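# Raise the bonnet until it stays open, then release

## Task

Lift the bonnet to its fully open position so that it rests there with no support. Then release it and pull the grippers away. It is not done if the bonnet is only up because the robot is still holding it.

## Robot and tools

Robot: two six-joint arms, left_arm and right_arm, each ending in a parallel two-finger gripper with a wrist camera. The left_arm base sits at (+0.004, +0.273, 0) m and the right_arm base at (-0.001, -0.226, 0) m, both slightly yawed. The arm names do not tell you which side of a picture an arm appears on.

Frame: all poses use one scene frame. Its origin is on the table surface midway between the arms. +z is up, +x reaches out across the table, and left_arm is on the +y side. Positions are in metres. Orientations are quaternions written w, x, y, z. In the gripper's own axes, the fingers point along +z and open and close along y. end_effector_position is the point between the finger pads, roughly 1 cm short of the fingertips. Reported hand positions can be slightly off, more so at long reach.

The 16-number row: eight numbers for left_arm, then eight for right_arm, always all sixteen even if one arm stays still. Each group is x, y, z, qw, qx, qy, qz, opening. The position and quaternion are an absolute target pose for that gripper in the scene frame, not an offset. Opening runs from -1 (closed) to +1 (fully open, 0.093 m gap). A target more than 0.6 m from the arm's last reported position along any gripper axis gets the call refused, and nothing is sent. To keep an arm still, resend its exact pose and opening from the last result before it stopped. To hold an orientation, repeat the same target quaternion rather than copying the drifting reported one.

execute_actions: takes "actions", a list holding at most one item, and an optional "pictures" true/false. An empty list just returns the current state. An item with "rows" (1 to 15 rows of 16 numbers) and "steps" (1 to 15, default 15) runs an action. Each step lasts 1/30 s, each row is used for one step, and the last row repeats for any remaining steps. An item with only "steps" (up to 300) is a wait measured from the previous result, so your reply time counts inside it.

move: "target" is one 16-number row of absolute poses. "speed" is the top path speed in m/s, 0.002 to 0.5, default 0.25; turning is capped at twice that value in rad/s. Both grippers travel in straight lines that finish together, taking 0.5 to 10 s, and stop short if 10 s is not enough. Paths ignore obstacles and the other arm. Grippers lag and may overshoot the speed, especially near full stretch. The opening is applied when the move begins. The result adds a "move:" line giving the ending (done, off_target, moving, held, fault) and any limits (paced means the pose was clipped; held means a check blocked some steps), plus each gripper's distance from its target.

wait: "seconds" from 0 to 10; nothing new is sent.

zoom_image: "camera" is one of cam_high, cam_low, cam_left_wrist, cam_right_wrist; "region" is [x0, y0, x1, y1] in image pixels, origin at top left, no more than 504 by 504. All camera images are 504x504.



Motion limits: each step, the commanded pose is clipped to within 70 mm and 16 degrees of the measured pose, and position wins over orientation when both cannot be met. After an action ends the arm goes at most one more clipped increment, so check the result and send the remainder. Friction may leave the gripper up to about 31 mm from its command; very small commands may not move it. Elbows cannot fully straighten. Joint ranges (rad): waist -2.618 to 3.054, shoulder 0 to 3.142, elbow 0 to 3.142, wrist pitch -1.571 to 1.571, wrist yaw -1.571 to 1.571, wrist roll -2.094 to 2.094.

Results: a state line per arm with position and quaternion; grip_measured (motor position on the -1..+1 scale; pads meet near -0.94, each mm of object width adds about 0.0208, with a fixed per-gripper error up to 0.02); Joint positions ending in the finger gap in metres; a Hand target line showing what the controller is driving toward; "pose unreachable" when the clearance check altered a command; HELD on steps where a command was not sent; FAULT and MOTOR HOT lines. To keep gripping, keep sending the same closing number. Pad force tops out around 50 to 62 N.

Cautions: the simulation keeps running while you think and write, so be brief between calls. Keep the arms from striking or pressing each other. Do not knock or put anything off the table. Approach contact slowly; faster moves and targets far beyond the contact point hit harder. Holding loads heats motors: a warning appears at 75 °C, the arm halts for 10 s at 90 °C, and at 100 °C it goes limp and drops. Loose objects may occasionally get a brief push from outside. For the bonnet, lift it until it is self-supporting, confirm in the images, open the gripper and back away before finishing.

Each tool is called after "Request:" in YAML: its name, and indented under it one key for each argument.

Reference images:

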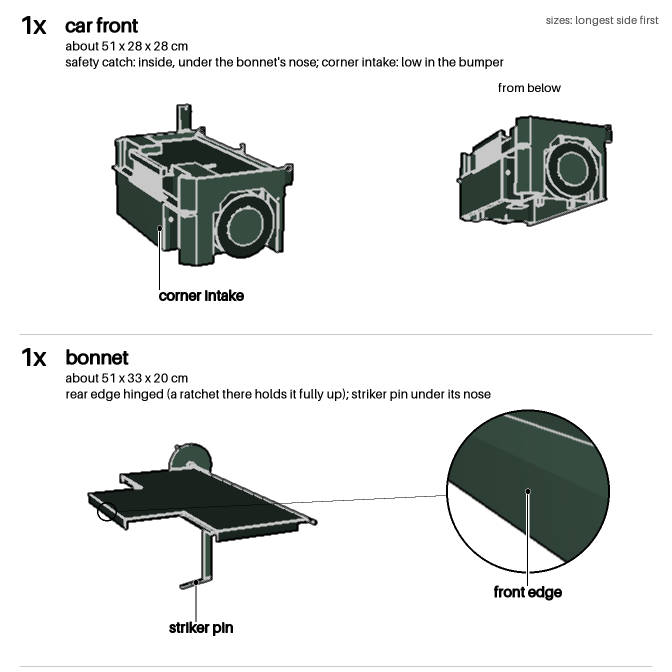

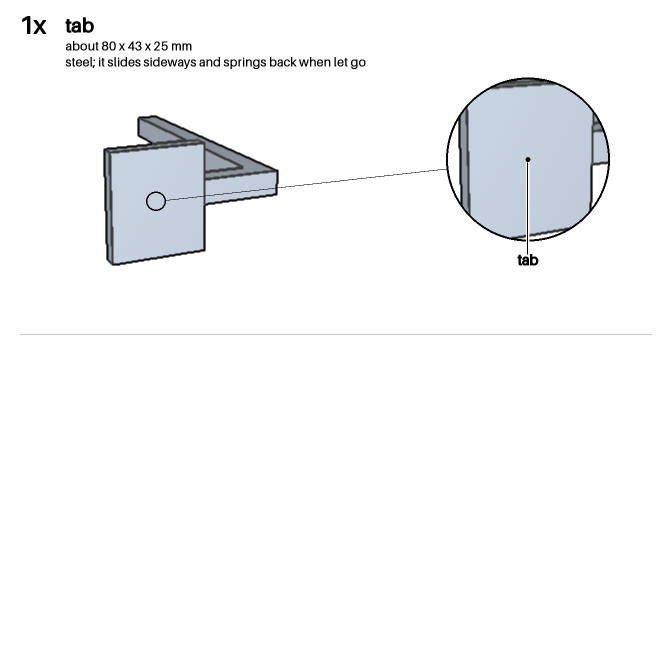

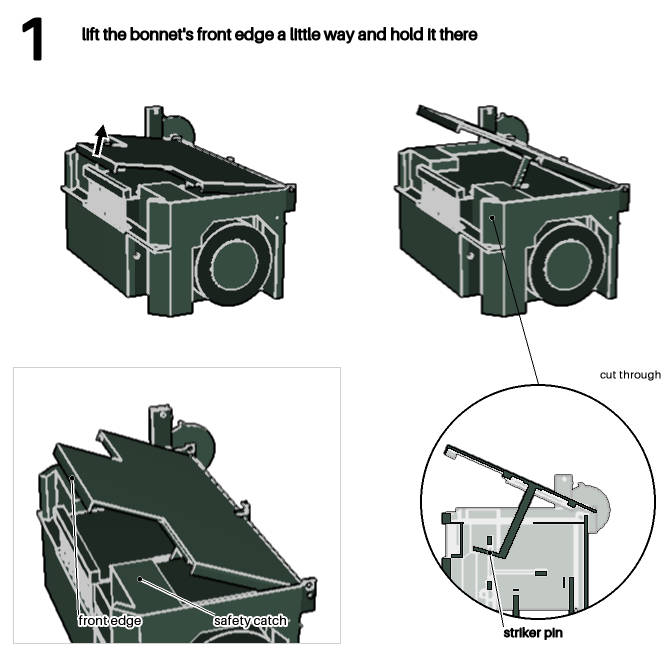

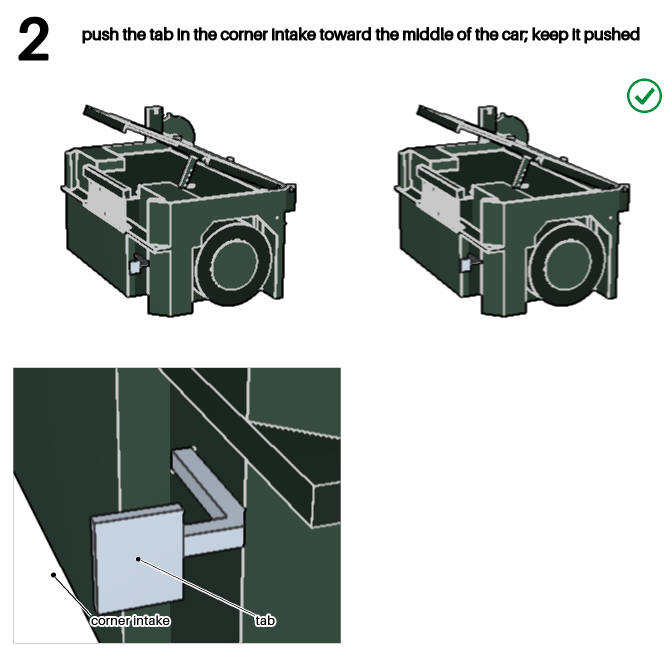

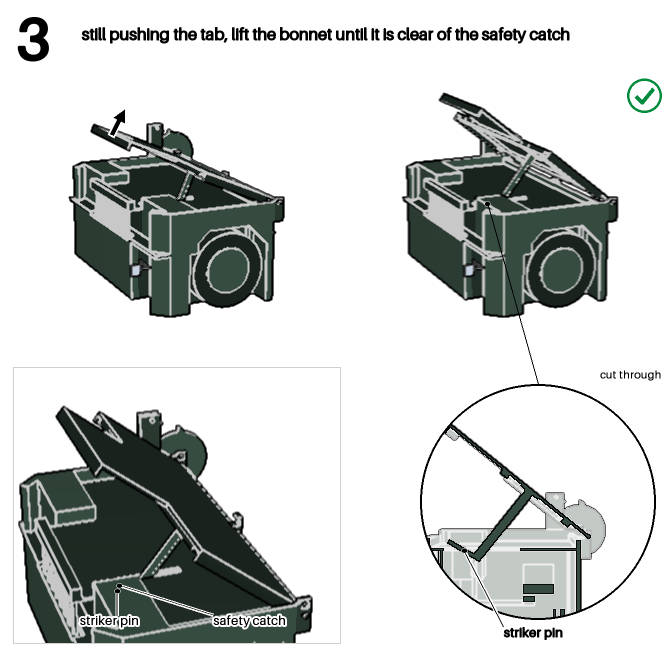

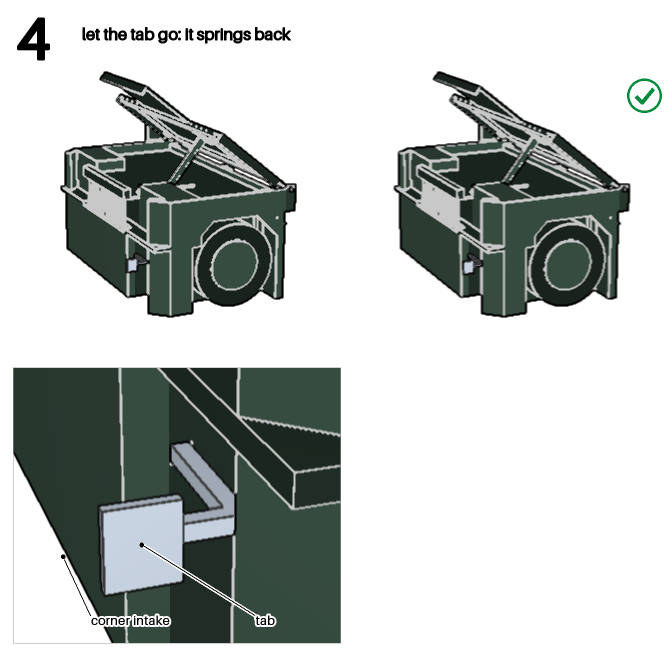

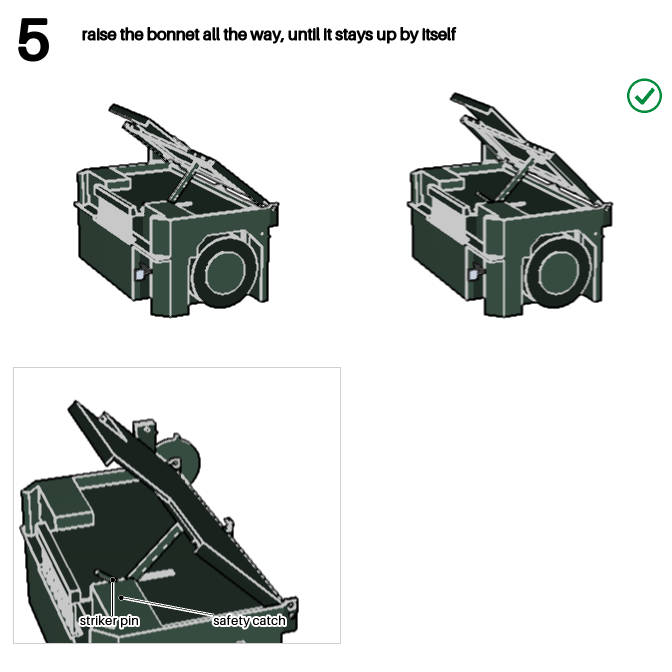

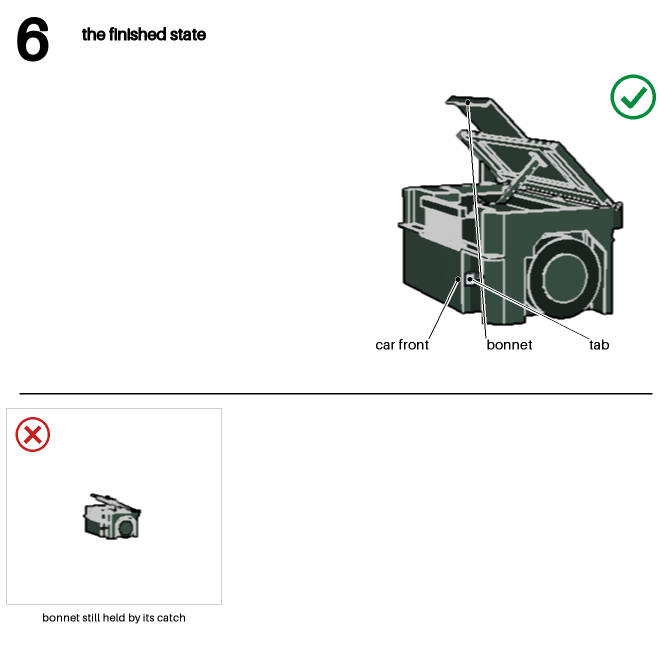

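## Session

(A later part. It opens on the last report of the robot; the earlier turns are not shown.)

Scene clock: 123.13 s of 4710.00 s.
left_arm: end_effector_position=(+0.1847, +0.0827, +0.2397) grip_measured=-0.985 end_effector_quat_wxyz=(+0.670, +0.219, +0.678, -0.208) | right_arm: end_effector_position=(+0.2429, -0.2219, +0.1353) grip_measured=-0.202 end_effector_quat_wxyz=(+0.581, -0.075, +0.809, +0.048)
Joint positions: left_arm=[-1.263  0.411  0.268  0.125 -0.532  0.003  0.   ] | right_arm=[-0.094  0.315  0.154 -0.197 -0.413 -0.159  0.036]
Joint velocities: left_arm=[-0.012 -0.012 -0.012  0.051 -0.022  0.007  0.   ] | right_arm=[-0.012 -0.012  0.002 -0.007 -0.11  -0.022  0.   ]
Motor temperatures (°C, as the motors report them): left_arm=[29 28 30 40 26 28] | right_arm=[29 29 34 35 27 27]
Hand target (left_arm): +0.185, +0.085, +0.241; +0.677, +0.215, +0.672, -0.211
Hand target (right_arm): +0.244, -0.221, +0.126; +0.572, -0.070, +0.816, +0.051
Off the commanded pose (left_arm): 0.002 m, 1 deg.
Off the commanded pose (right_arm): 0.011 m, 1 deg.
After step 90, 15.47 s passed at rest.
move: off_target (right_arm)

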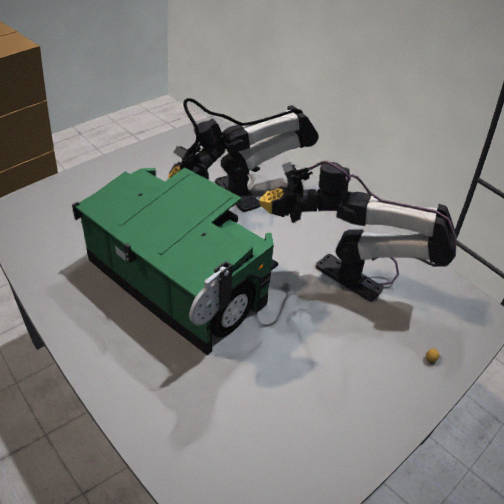

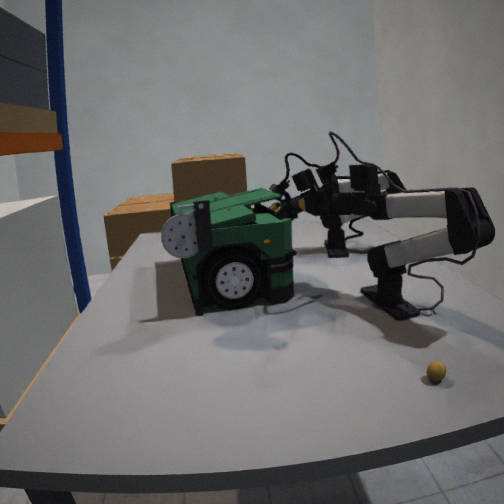

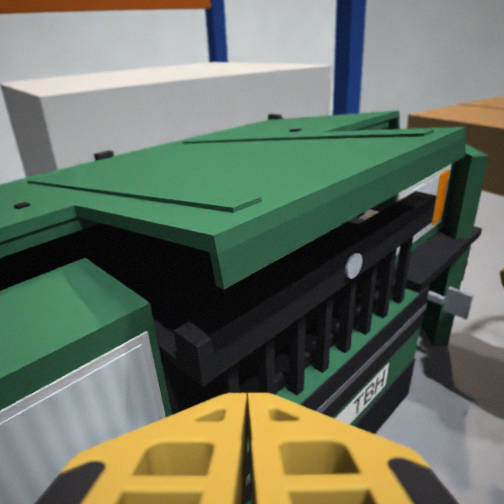

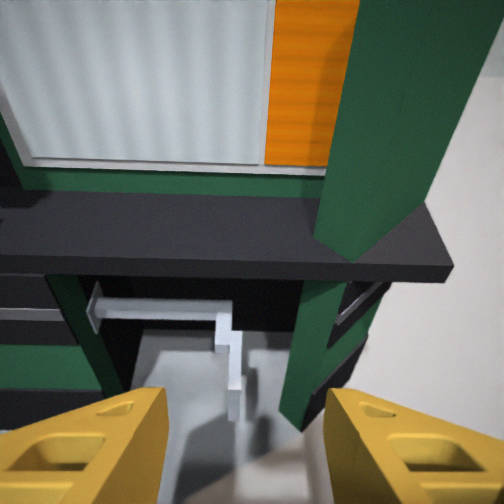

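Request:
move:
  target: [0.165,0.065,0.292,0.38,-0.38,0.596,-0.596,1, 0.245,-0.222,0.115,0.572,-0.071,0.816,0.05,-0.2]
  speed: 0.15

Scene clock: 151.60 s of 4710.00 s.
left_arm: end_effector_position=(+0.1659, +0.0681, +0.2836) grip_measured=+1.000 end_effector_quat_wxyz=(+0.381, -0.379, +0.600, -0.593) | right_arm: end_effector_position=(+0.2436, -0.2222, +0.1257) grip_measured=-0.202 end_effector_quat_wxyz=(+0.582, -0.075, +0.809, +0.047)
Joint positions: left_arm=[-1.624  0.642  0.459  0.169 -1.07  -1.576  0.093] | right_arm=[-0.094  0.315  0.114 -0.155 -0.412 -0.159  0.036]
Joint velocities: left_arm=[-0.017  0.012 -0.022 -0.066 -0.051 -0.007  0.   ] | right_arm=[-0.002 -0.007  0.017  0.022  0.037 -0.051  0.   ]
Motor temperatures (°C, as the motors report them): left_arm=[29 28 32 41 26 28] | right_arm=[29 29 35 38 27 27]
Hand target (left_arm): +0.165, +0.065, +0.290; +0.377, -0.383, +0.597, -0.596
Hand target (right_arm): +0.244, -0.222, +0.115; +0.572, -0.071, +0.816, +0.050
Off the commanded pose (left_arm): 0.009 m, 1 deg.
Off the commanded pose (right_arm): 0.011 m, 1 deg.
After step 90, 19.73 s passed at rest.
move: off_target (right_arm)

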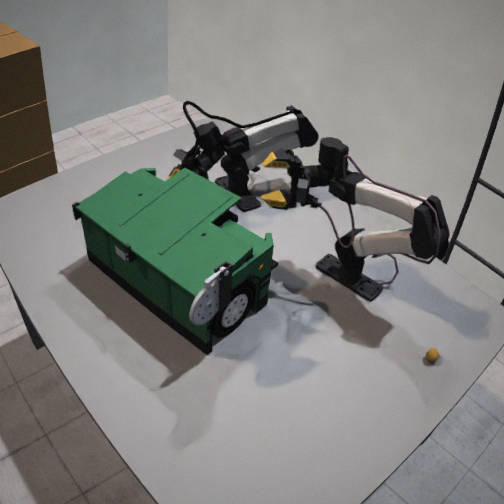

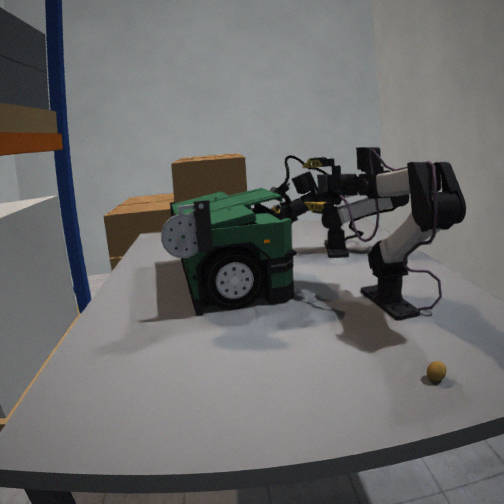

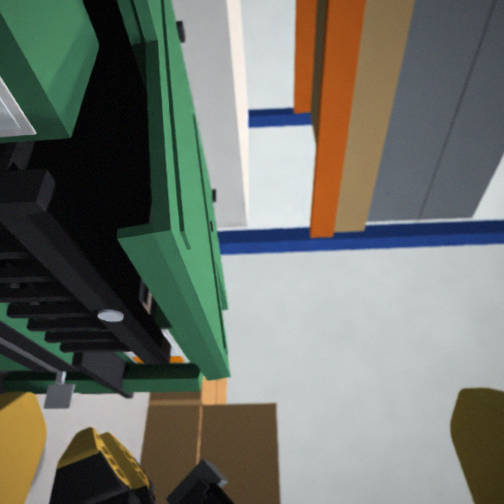

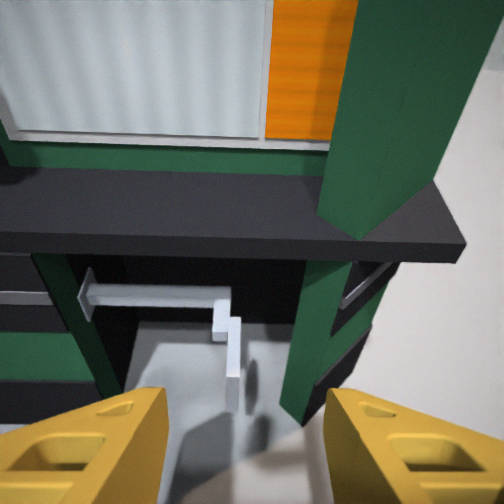

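Request:
move:
  target: [0.236,0.033,0.288,0.38,-0.38,0.596,-0.596,1, 0.245,-0.222,0.115,0.572,-0.071,0.816,0.05,-0.2]
  speed: 0.05

Scene clock: 158.23 s of 4710.00 s.
left_arm: end_effector_position=(+0.2323, +0.0351, +0.2776) grip_measured=+1.000 end_effector_quat_wxyz=(+0.381, -0.378, +0.604, -0.588) | right_arm: end_effector_position=(+0.2437, -0.2222, +0.1258) grip_measured=-0.202 end_effector_quat_wxyz=(+0.582, -0.075, +0.809, +0.047)
Joint positions: left_arm=[-1.265  0.921  0.515  0.385 -0.71  -1.569  0.093] | right_arm=[-0.094  0.315  0.114 -0.155 -0.412 -0.159  0.036]
Joint velocities: left_arm=[-0.007 -0.002 -0.002  0.095 -0.037 -0.037  0.   ] | right_arm=[-0.012  0.007  0.022 -0.022 -0.095 -0.007 -0.   ]
Motor temperatures (°C, as the motors report them): left_arm=[29 28 33 41 26 28] | right_arm=[29 29 36 38 27 27]
Hand target (left_arm): +0.236, +0.033, +0.289; +0.383, -0.377, +0.596, -0.597
Hand target (right_arm): +0.244, -0.222, +0.115; +0.572, -0.071, +0.816, +0.050
Off the commanded pose (left_arm): 0.011 m, 1 deg.
Off the commanded pose (right_arm): 0.011 m, 2 deg.
After step 90, 1.60 s passed at rest.
move: off_target (left_arm, right_arm)

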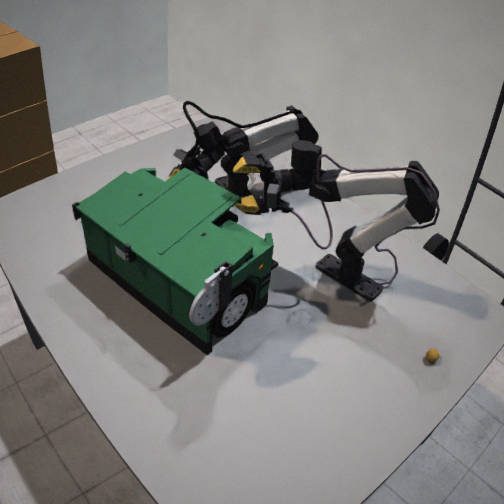

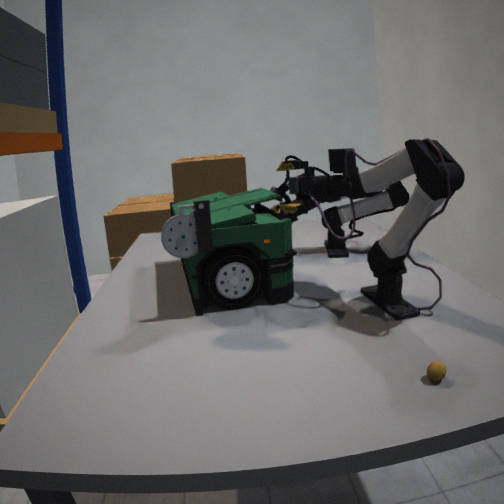

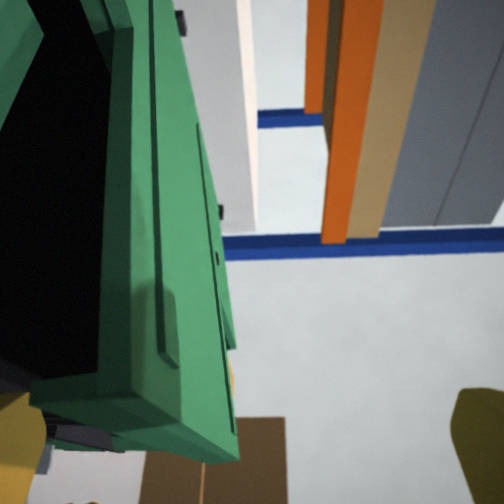

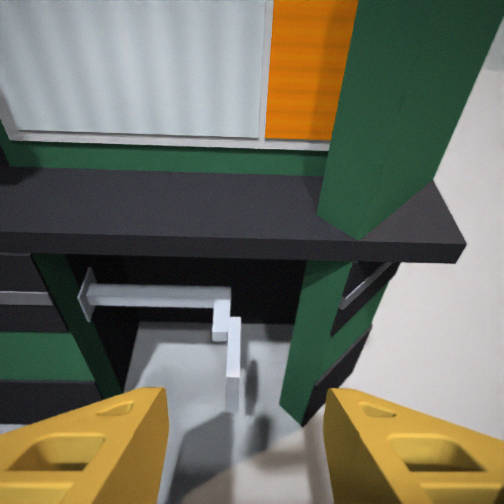

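Request:
zoom_image:
  camera: "cam_low"
  region: [230, 150, 330, 230]

Request:
zoom_image:
  camera: "cam_high"
  region: [190, 140, 310, 240]

Region (230, 150, 330, 230) of cam_low's 504x504 image, scaled by 5.040, with more detail than that image has; it fills the top 403 rows of this view, and the rest is white.

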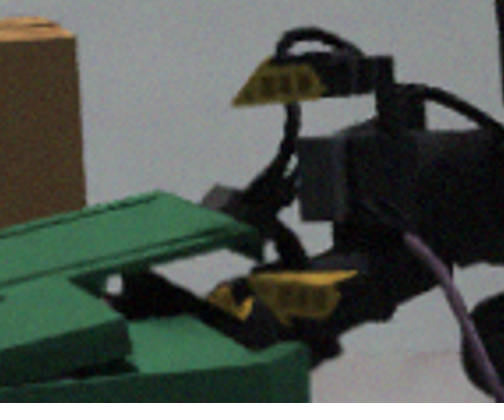

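Region (190, 140, 310, 240) of cam_high's 504x504 image, scaled by 4.200, with more detail than that image has.

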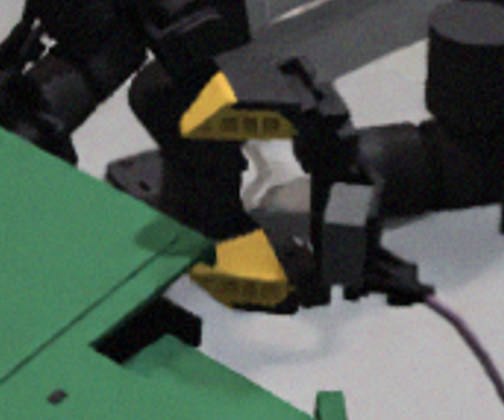

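Request:
move:
  target: [0.262,0.018,0.29,0.38,-0.38,0.596,-0.596,1, 0.275,-0.218,0.105,0.572,-0.071,0.816,0.05,-0.2]
  speed: 0.04

Scene clock: 167.33 s of 4710.00 s.
left_arm: end_effector_position=(+0.2566, +0.0200, +0.2799) grip_measured=+1.000 end_effector_quat_wxyz=(+0.379, -0.377, +0.607, -0.588) | right_arm: end_effector_position=(+0.2764, -0.2192, +0.1169) grip_measured=-0.202 end_effector_quat_wxyz=(+0.581, -0.074, +0.809, +0.047)
Joint positions: left_arm=[-1.185  1.043  0.578  0.439 -0.624 -1.569  0.093] | right_arm=[ 0.001  0.674  0.1    0.23  -0.323 -0.124  0.036]
Joint velocities: left_arm=[-0.022  0.007  0.007 -0.022 -0.037 -0.007  0.   ] | right_arm=[-0.012 -0.007  0.002  0.037  0.007 -0.007 -0.002]
Motor temperatures (°C, as the motors report them): left_arm=[29 28 34 41 26 28] | right_arm=[29 29 36 39 27 27]
Hand target (left_arm): +0.262, +0.018, +0.290; +0.381, -0.379, +0.596, -0.596
Hand target (right_arm): +0.274, -0.218, +0.106; +0.572, -0.070, +0.816, +0.051
Off the commanded pose (left_arm): 0.012 m, 2 deg.
Off the commanded pose (right_arm): 0.012 m, 1 deg.
After step 90, 4.53 s passed at rest.
move: off_target (left_arm, right_arm)

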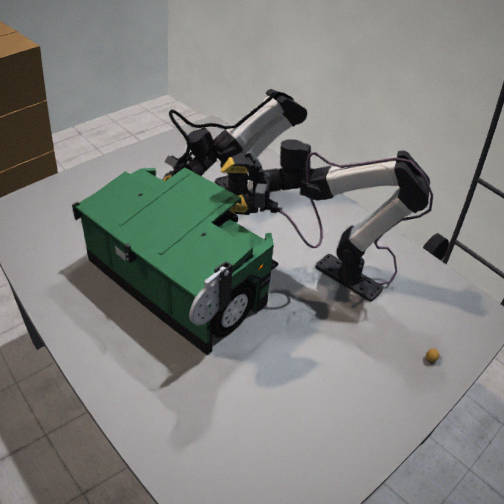

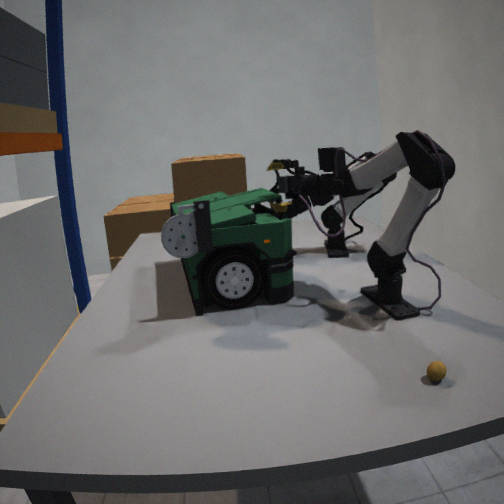

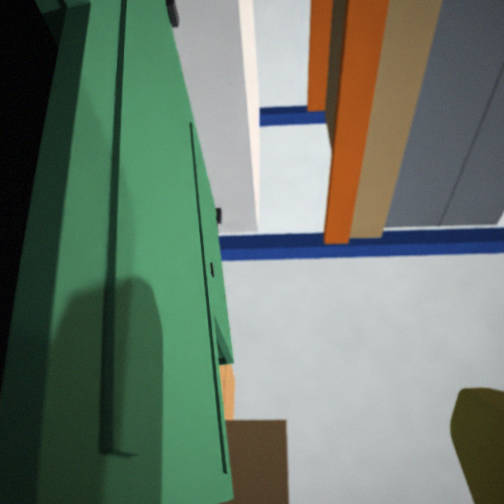

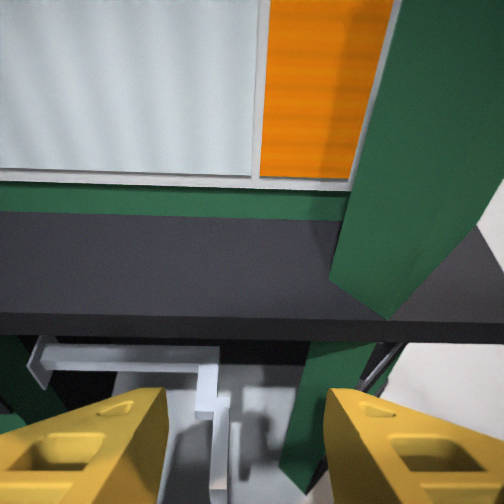

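Request:
move:
  target: [0.262,0.018,0.315,0.38,-0.38,0.596,-0.596,1, 0.278,-0.211,0.092,0.572,-0.071,0.816,0.05,-0.45]
  speed: 0.03

Scene clock: 173.80 s of 4710.00 s.
left_arm: end_effector_position=(+0.2577, +0.0168, +0.2861) grip_measured=+1.000 end_effector_quat_wxyz=(+0.378, -0.375, +0.627, -0.568) | right_arm: end_effector_position=(+0.2793, -0.2120, +0.0998) grip_measured=-0.448 end_effector_quat_wxyz=(+0.576, -0.075, +0.813, +0.050)
Joint positions: left_arm=[-1.185  1.043  0.653  0.307 -0.62  -1.572  0.093] | right_arm=[ 0.058  0.778  0.052  0.374 -0.272 -0.104  0.024]
Joint velocities: left_arm=[ 0.007  0.002  0.017 -0.11  -0.11  -0.051  0.   ] | right_arm=[ 0.002  0.007  0.017  0.11  -0.007  0.022  0.   ]
Motor temperatures (°C, as the motors report them): left_arm=[29 28 35 42 26 28] | right_arm=[29 29 36 40 27 27]
Hand target (left_arm): +0.261, +0.020, +0.315; +0.380, -0.380, +0.596, -0.596
Hand target (right_arm): +0.278, -0.211, +0.092; +0.571, -0.071, +0.816, +0.051
Off the commanded pose (left_arm): 0.029 m, 5 deg.
Off the commanded pose (right_arm): 0.008 m, 1 deg.
After step 90, 2.07 s passed at rest.
move: off_target (left_arm)

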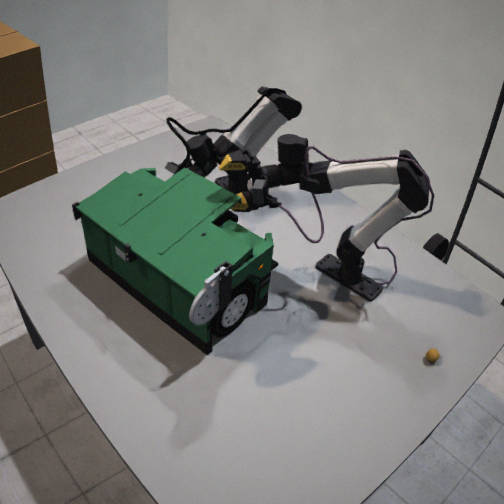

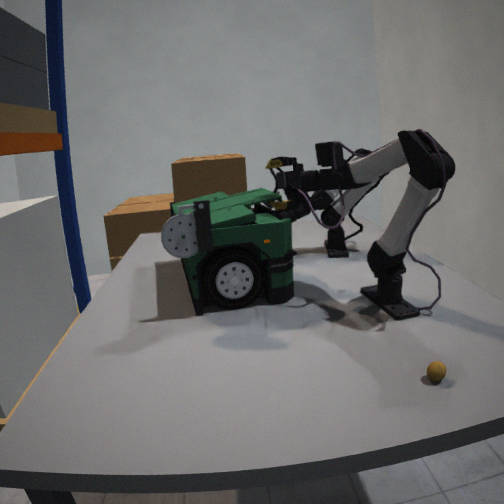

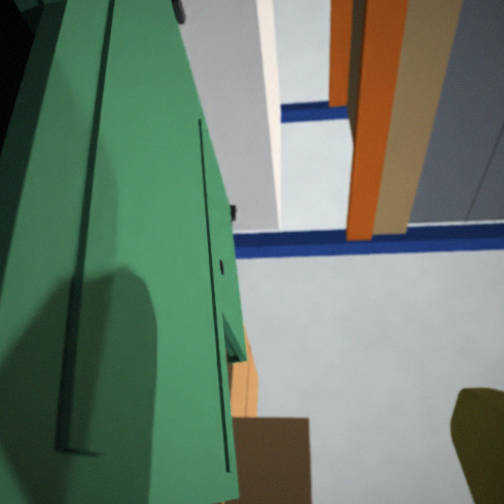

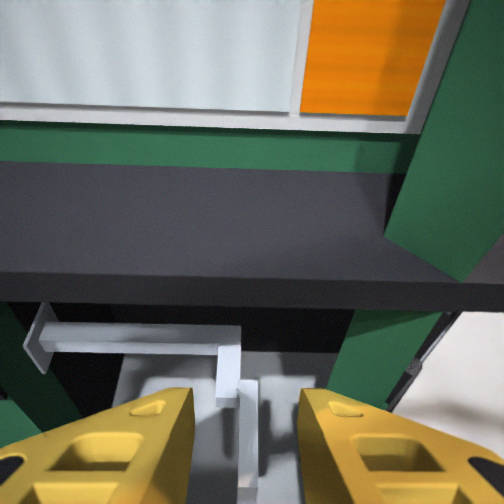

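Request:
move:
  target: [0.262,0.018,0.305,0.38,-0.38,0.596,-0.596,1, 0.283,-0.211,0.09,0.572,-0.071,0.816,0.05,-1]
  speed: 0.03

Scene clock: 178.77 s of 4710.00 s.
left_arm: end_effector_position=(+0.2576, +0.0168, +0.2861) grip_measured=+1.000 end_effector_quat_wxyz=(+0.378, -0.375, +0.628, -0.568) | right_arm: end_effector_position=(+0.2805, -0.2120, +0.1022) grip_measured=-0.978 end_effector_quat_wxyz=(+0.587, -0.074, +0.805, +0.049)
Joint positions: left_arm=[-1.185  1.043  0.653  0.306 -0.619 -1.572  0.093] | right_arm=[ 0.059  0.792  0.037  0.431 -0.272 -0.099  0.   ]
Joint velocities: left_arm=[-0.007 -0.007 -0.007 -0.022  0.022  0.007  0.   ] | right_arm=[-0.002  0.012 -0.002  0.037  0.066  0.037  0.   ]
Motor temperatures (°C, as the motors report them): left_arm=[29 28 36 42 26 28] | right_arm=[29 29 36 40 27 27]
Hand target (left_arm): +0.261, +0.019, +0.305; +0.379, -0.380, +0.597, -0.595
Hand target (right_arm): +0.281, -0.211, +0.091; +0.571, -0.071, +0.816, +0.050
Off the commanded pose (left_arm): 0.019 m, 5 deg.
Off the commanded pose (right_arm): 0.012 m, 2 deg.
After step 90, 0.33 s passed at rest.
move: off_target (left_arm, right_arm)

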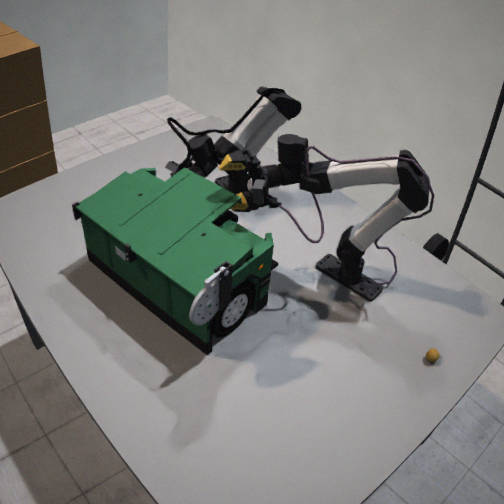

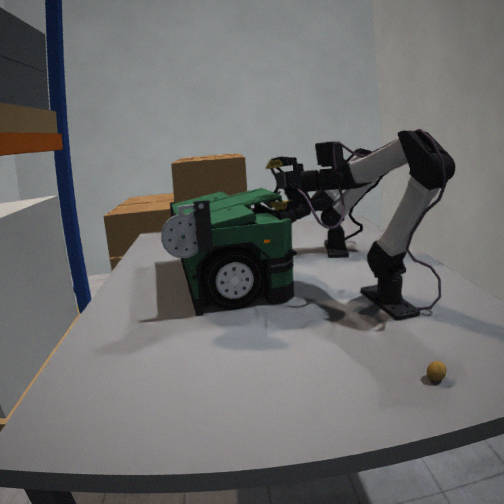

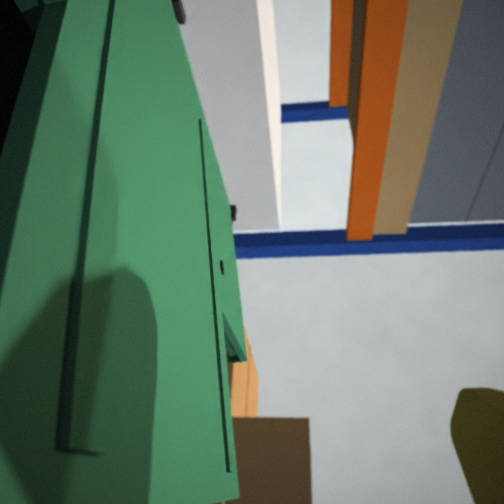

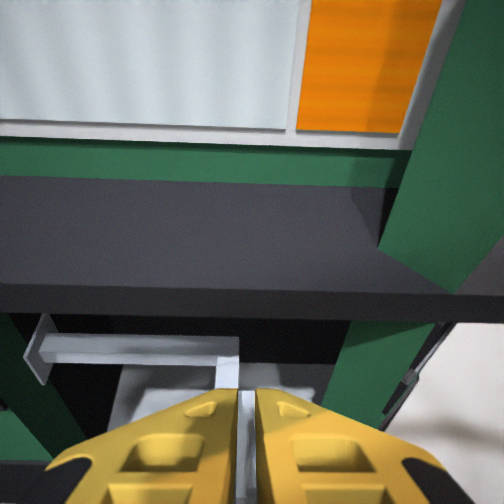

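Plate is gripped. Push toward +y.

Request:
move:
  target: [0.262,0.018,0.305,0.38,-0.38,0.596,-0.596,1, 0.277,-0.175,0.092,0.572,-0.071,0.816,0.05,-1]
  speed: 0.03

Scene clock: 184.57 s of 4710.00 s.
left_arm: end_effector_position=(+0.2576, +0.0167, +0.2866) grip_measured=+1.000 end_effector_quat_wxyz=(+0.378, -0.375, +0.627, -0.569) | right_arm: end_effector_position=(+0.2800, -0.2084, +0.1023) grip_measured=-0.978 end_effector_quat_wxyz=(+0.586, -0.029, +0.810, -0.018)
Joint positions: left_arm=[-1.185  1.043  0.653  0.308 -0.619 -1.572  0.093] | right_arm=[ 0.309  0.757  0.036  0.401  0.127 -0.024  0.   ]
Joint velocities: left_arm=[ 0.002  0.002 -0.002 -0.037 -0.007  0.037  0.   ] | right_arm=[ 0.017  0.007 -0.012  0.037  0.037  0.051  0.   ]
Motor temperatures (°C, as the motors report them): left_arm=[29 28 36 44 26 28] | right_arm=[29 29 36 40 27 27]
Hand target (left_arm): +0.261, +0.019, +0.305; +0.379, -0.380, +0.597, -0.596
Hand target (right_arm): +0.274, -0.177, +0.093; +0.570, -0.067, +0.817, +0.050
Off the commanded pose (left_arm): 0.019 m, 5 deg.
Off the commanded pose (right_arm): 0.035 m, 9 deg.
After step 90, 1.17 s passed at rest.
move: off_target (left_arm, right_arm)

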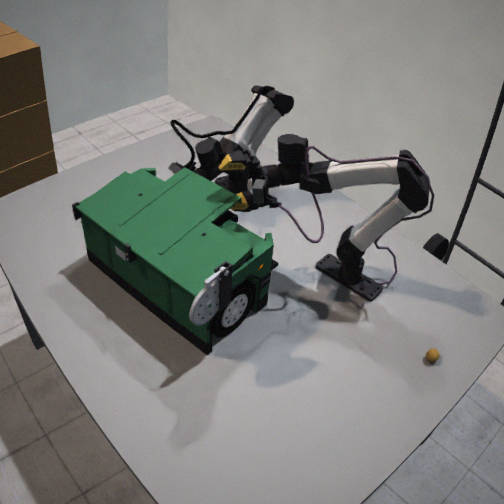

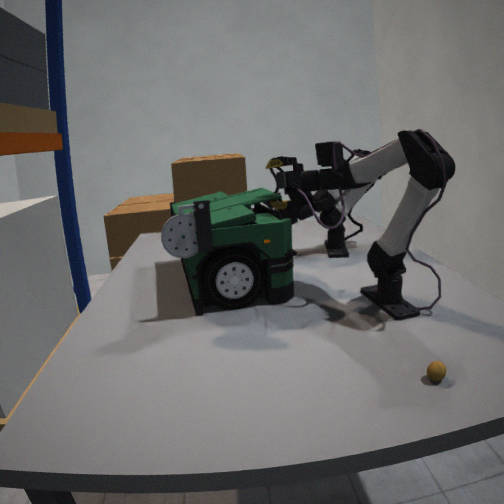

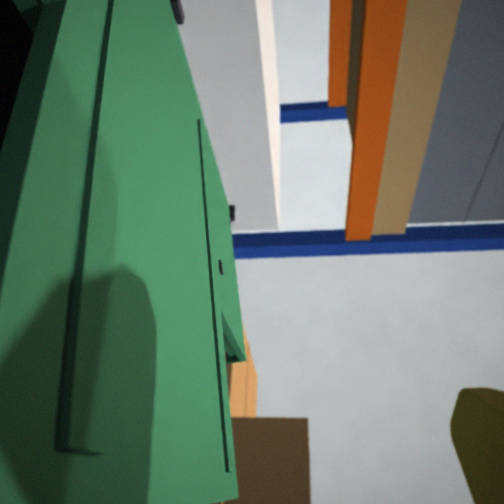

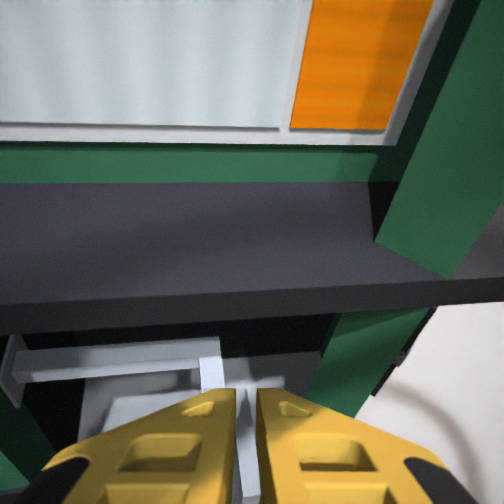

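Request:
move:
  target: [0.265,0.018,0.35,0.38,-0.38,0.596,-0.596,1, 0.28,-0.212,0.098,0.575,-0.071,0.814,0.05,-1]
  speed: 0.04

Scene clock: 193.70 s of 4710.00 s.
left_arm: end_effector_position=(+0.2564, +0.0150, +0.2833) grip_measured=+1.000 end_effector_quat_wxyz=(+0.364, -0.371, +0.671, -0.528) | right_arm: end_effector_position=(+0.2797, -0.2112, +0.1017) grip_measured=-0.978 end_effector_quat_wxyz=(+0.586, -0.071, +0.806, +0.045)
Joint positions: left_arm=[-1.176  1.043  0.752  0.078 -0.584 -1.591  0.093] | right_arm=[ 0.081  0.775  0.036  0.414 -0.239 -0.091  0.   ]
Joint velocities: left_arm=[ 0.012  0.007  0.007 -0.007 -0.022 -0.051  0.   ] | right_arm=[ 0.002  0.002 -0.002  0.022 -0.007  0.066  0.   ]
Motor temperatures (°C, as the motors report them): left_arm=[29 28 37 45 26 28] | right_arm=[29 29 37 40 28 27]
Hand target (left_arm): +0.259, +0.025, +0.348; +0.379, -0.382, +0.597, -0.595
Hand target (right_arm): +0.280, -0.212, +0.098; +0.574, -0.072, +0.814, +0.048
Off the commanded pose (left_arm): 0.067 m, 12 deg.
Off the commanded pose (right_arm): 0.004 m, 2 deg.
After step 90, 3.87 s passed at rest.
move: off_target (left_arm)

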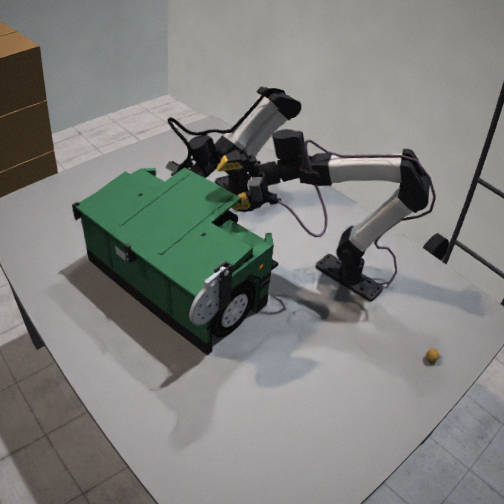

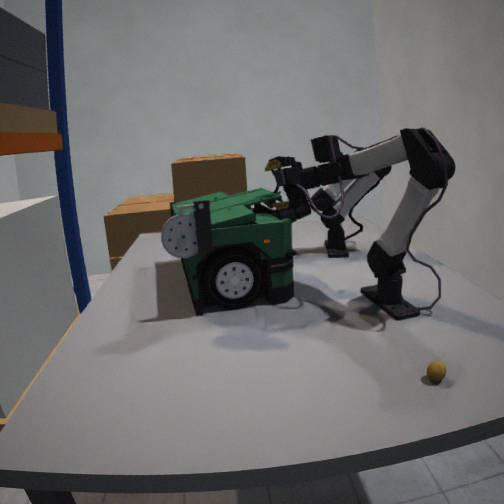

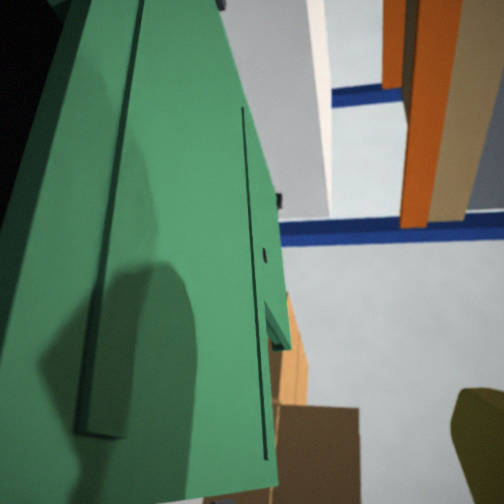

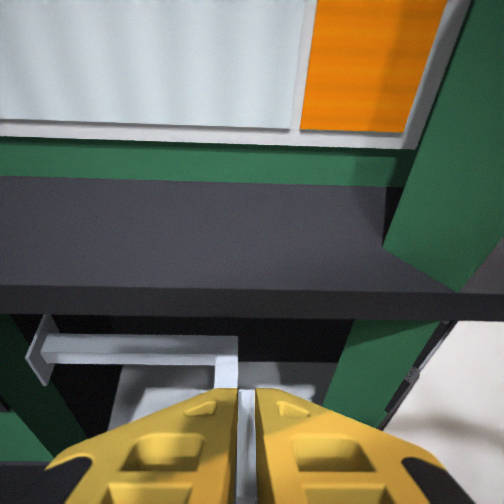

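Request:
move:
  target: [0.258,0.018,0.28,0.38,-0.38,0.596,-0.596,1, 0.274,-0.17,0.098,0.575,-0.071,0.814,0.05,-1]
  speed: 0.03

Scene clock: 202.17 s of 4710.00 s.
left_arm: end_effector_position=(+0.2589, +0.0215, +0.2885) grip_measured=+1.000 end_effector_quat_wxyz=(+0.376, -0.385, +0.590, -0.602) | right_arm: end_effector_position=(+0.2789, -0.2066, +0.1022) grip_measured=-0.978 end_effector_quat_wxyz=(+0.586, -0.023, +0.810, -0.022)
Joint positions: left_arm=[-1.176  1.045  0.583  0.471 -0.622 -1.585  0.093] | right_arm=[ 0.343  0.752  0.036  0.393  0.173 -0.009  0.   ]
Joint velocities: left_arm=[-0.017 -0.027 -0.027 -0.037 -0.051  0.007  0.   ] | right_arm=[-0.017 -0.007  0.002 -0.022 -0.007  0.022  0.   ]
Motor temperatures (°C, as the motors report them): left_arm=[29 29 38 46 26 28] | right_arm=[29 29 38 40 28 27]
Hand target (left_arm): +0.258, +0.019, +0.280; +0.379, -0.381, +0.597, -0.596
Hand target (right_arm): +0.272, -0.172, +0.098; +0.574, -0.067, +0.814, +0.050
Off the commanded pose (left_arm): 0.009 m, 1 deg.
Off the commanded pose (right_arm): 0.037 m, 10 deg.
After step 90, 1.67 s passed at rest.
move: off_target (right_arm)

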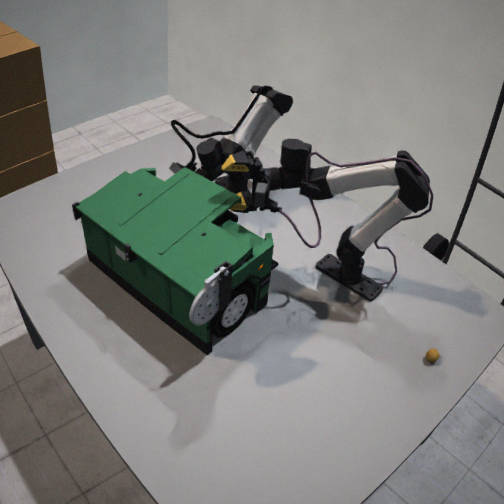

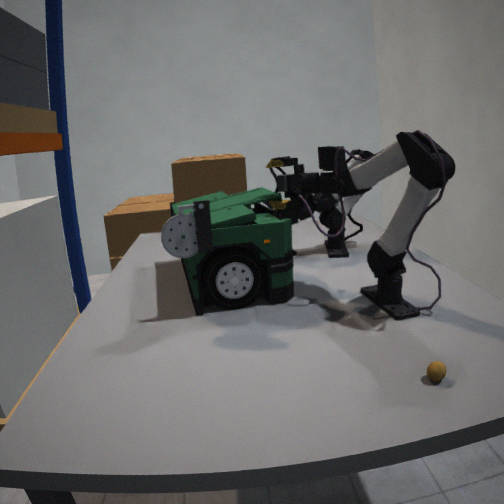

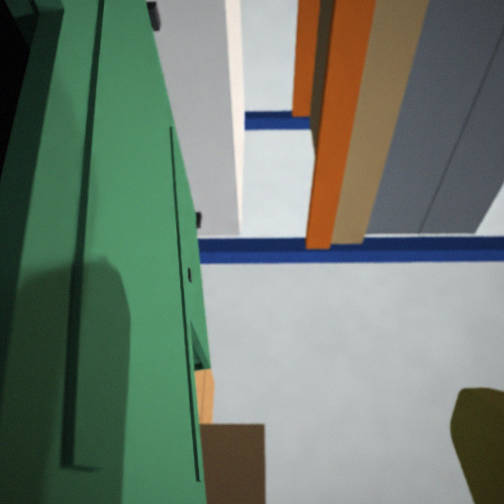

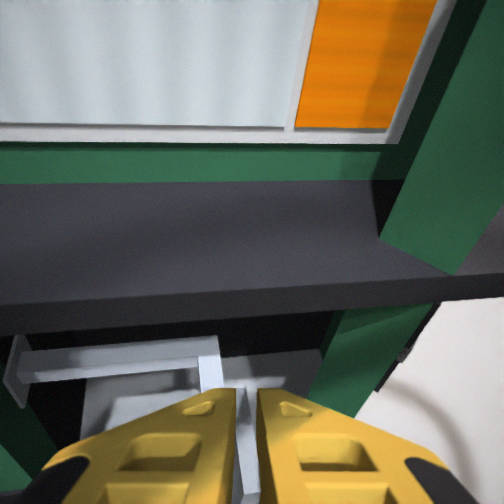

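Request:
move:
  target: [0.262,0.018,0.345,0.38,-0.38,0.596,-0.596,1, 0.274,-0.17,0.098,0.575,-0.071,0.814,0.05,-1]
  speed: 0.04

Scene clock: 213.97 s of 4710.00 s.
left_arm: end_effector_position=(+0.2588, +0.0172, +0.2867) grip_measured=+1.000 end_effector_quat_wxyz=(+0.373, -0.375, +0.659, -0.534) | right_arm: end_effector_position=(+0.2789, -0.2053, +0.1018) grip_measured=-0.978 end_effector_quat_wxyz=(+0.585, -0.026, +0.810, -0.023)
Joint positions: left_arm=[-1.176  1.045  0.741  0.119 -0.606 -1.585  0.093] | right_arm=[ 0.353  0.757  0.036  0.396  0.181 -0.011  0.   ]
Joint velocities: left_arm=[-0.012  0.007  0.022 -0.051 -0.051  0.051  0.   ] | right_arm=[ 0.007 -0.027 -0.012  0.007 -0.037  0.066  0.   ]
Motor temperatures (°C, as the motors report them): left_arm=[29 29 38 46 26 29] | right_arm=[30 29 38 39 29 27]
Hand target (left_arm): +0.258, +0.023, +0.343; +0.380, -0.381, +0.597, -0.595
Hand target (right_arm): +0.272, -0.173, +0.098; +0.574, -0.069, +0.815, +0.047
Off the commanded pose (left_arm): 0.058 m, 10 deg.
Off the commanded pose (right_arm): 0.036 m, 10 deg.
After step 90, 6.37 s passed at rest.
move: off_target (left_arm, right_arm)

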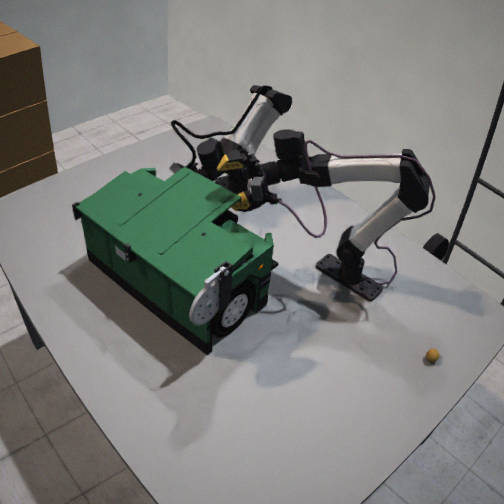

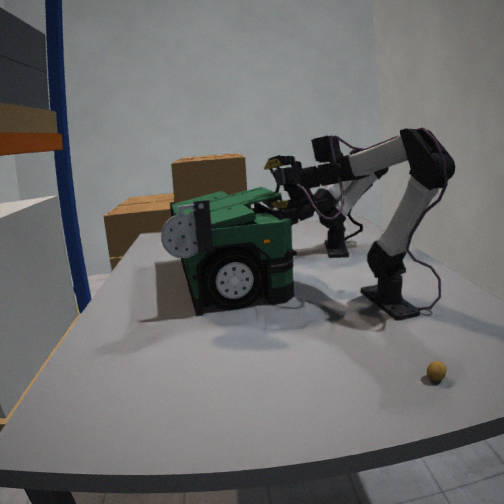

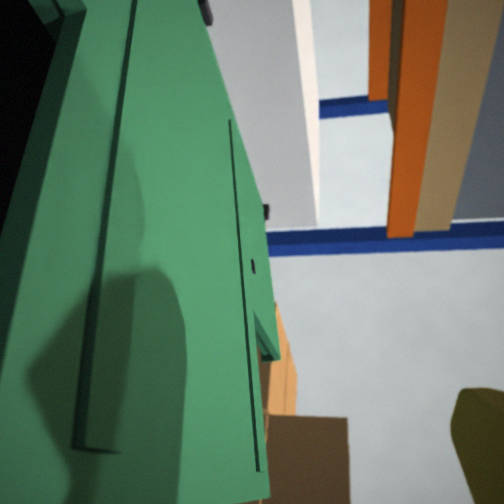

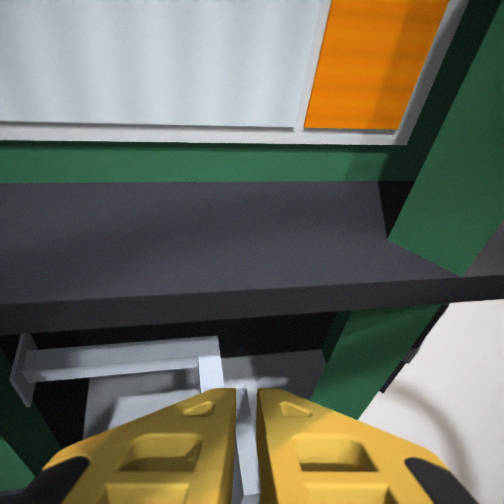

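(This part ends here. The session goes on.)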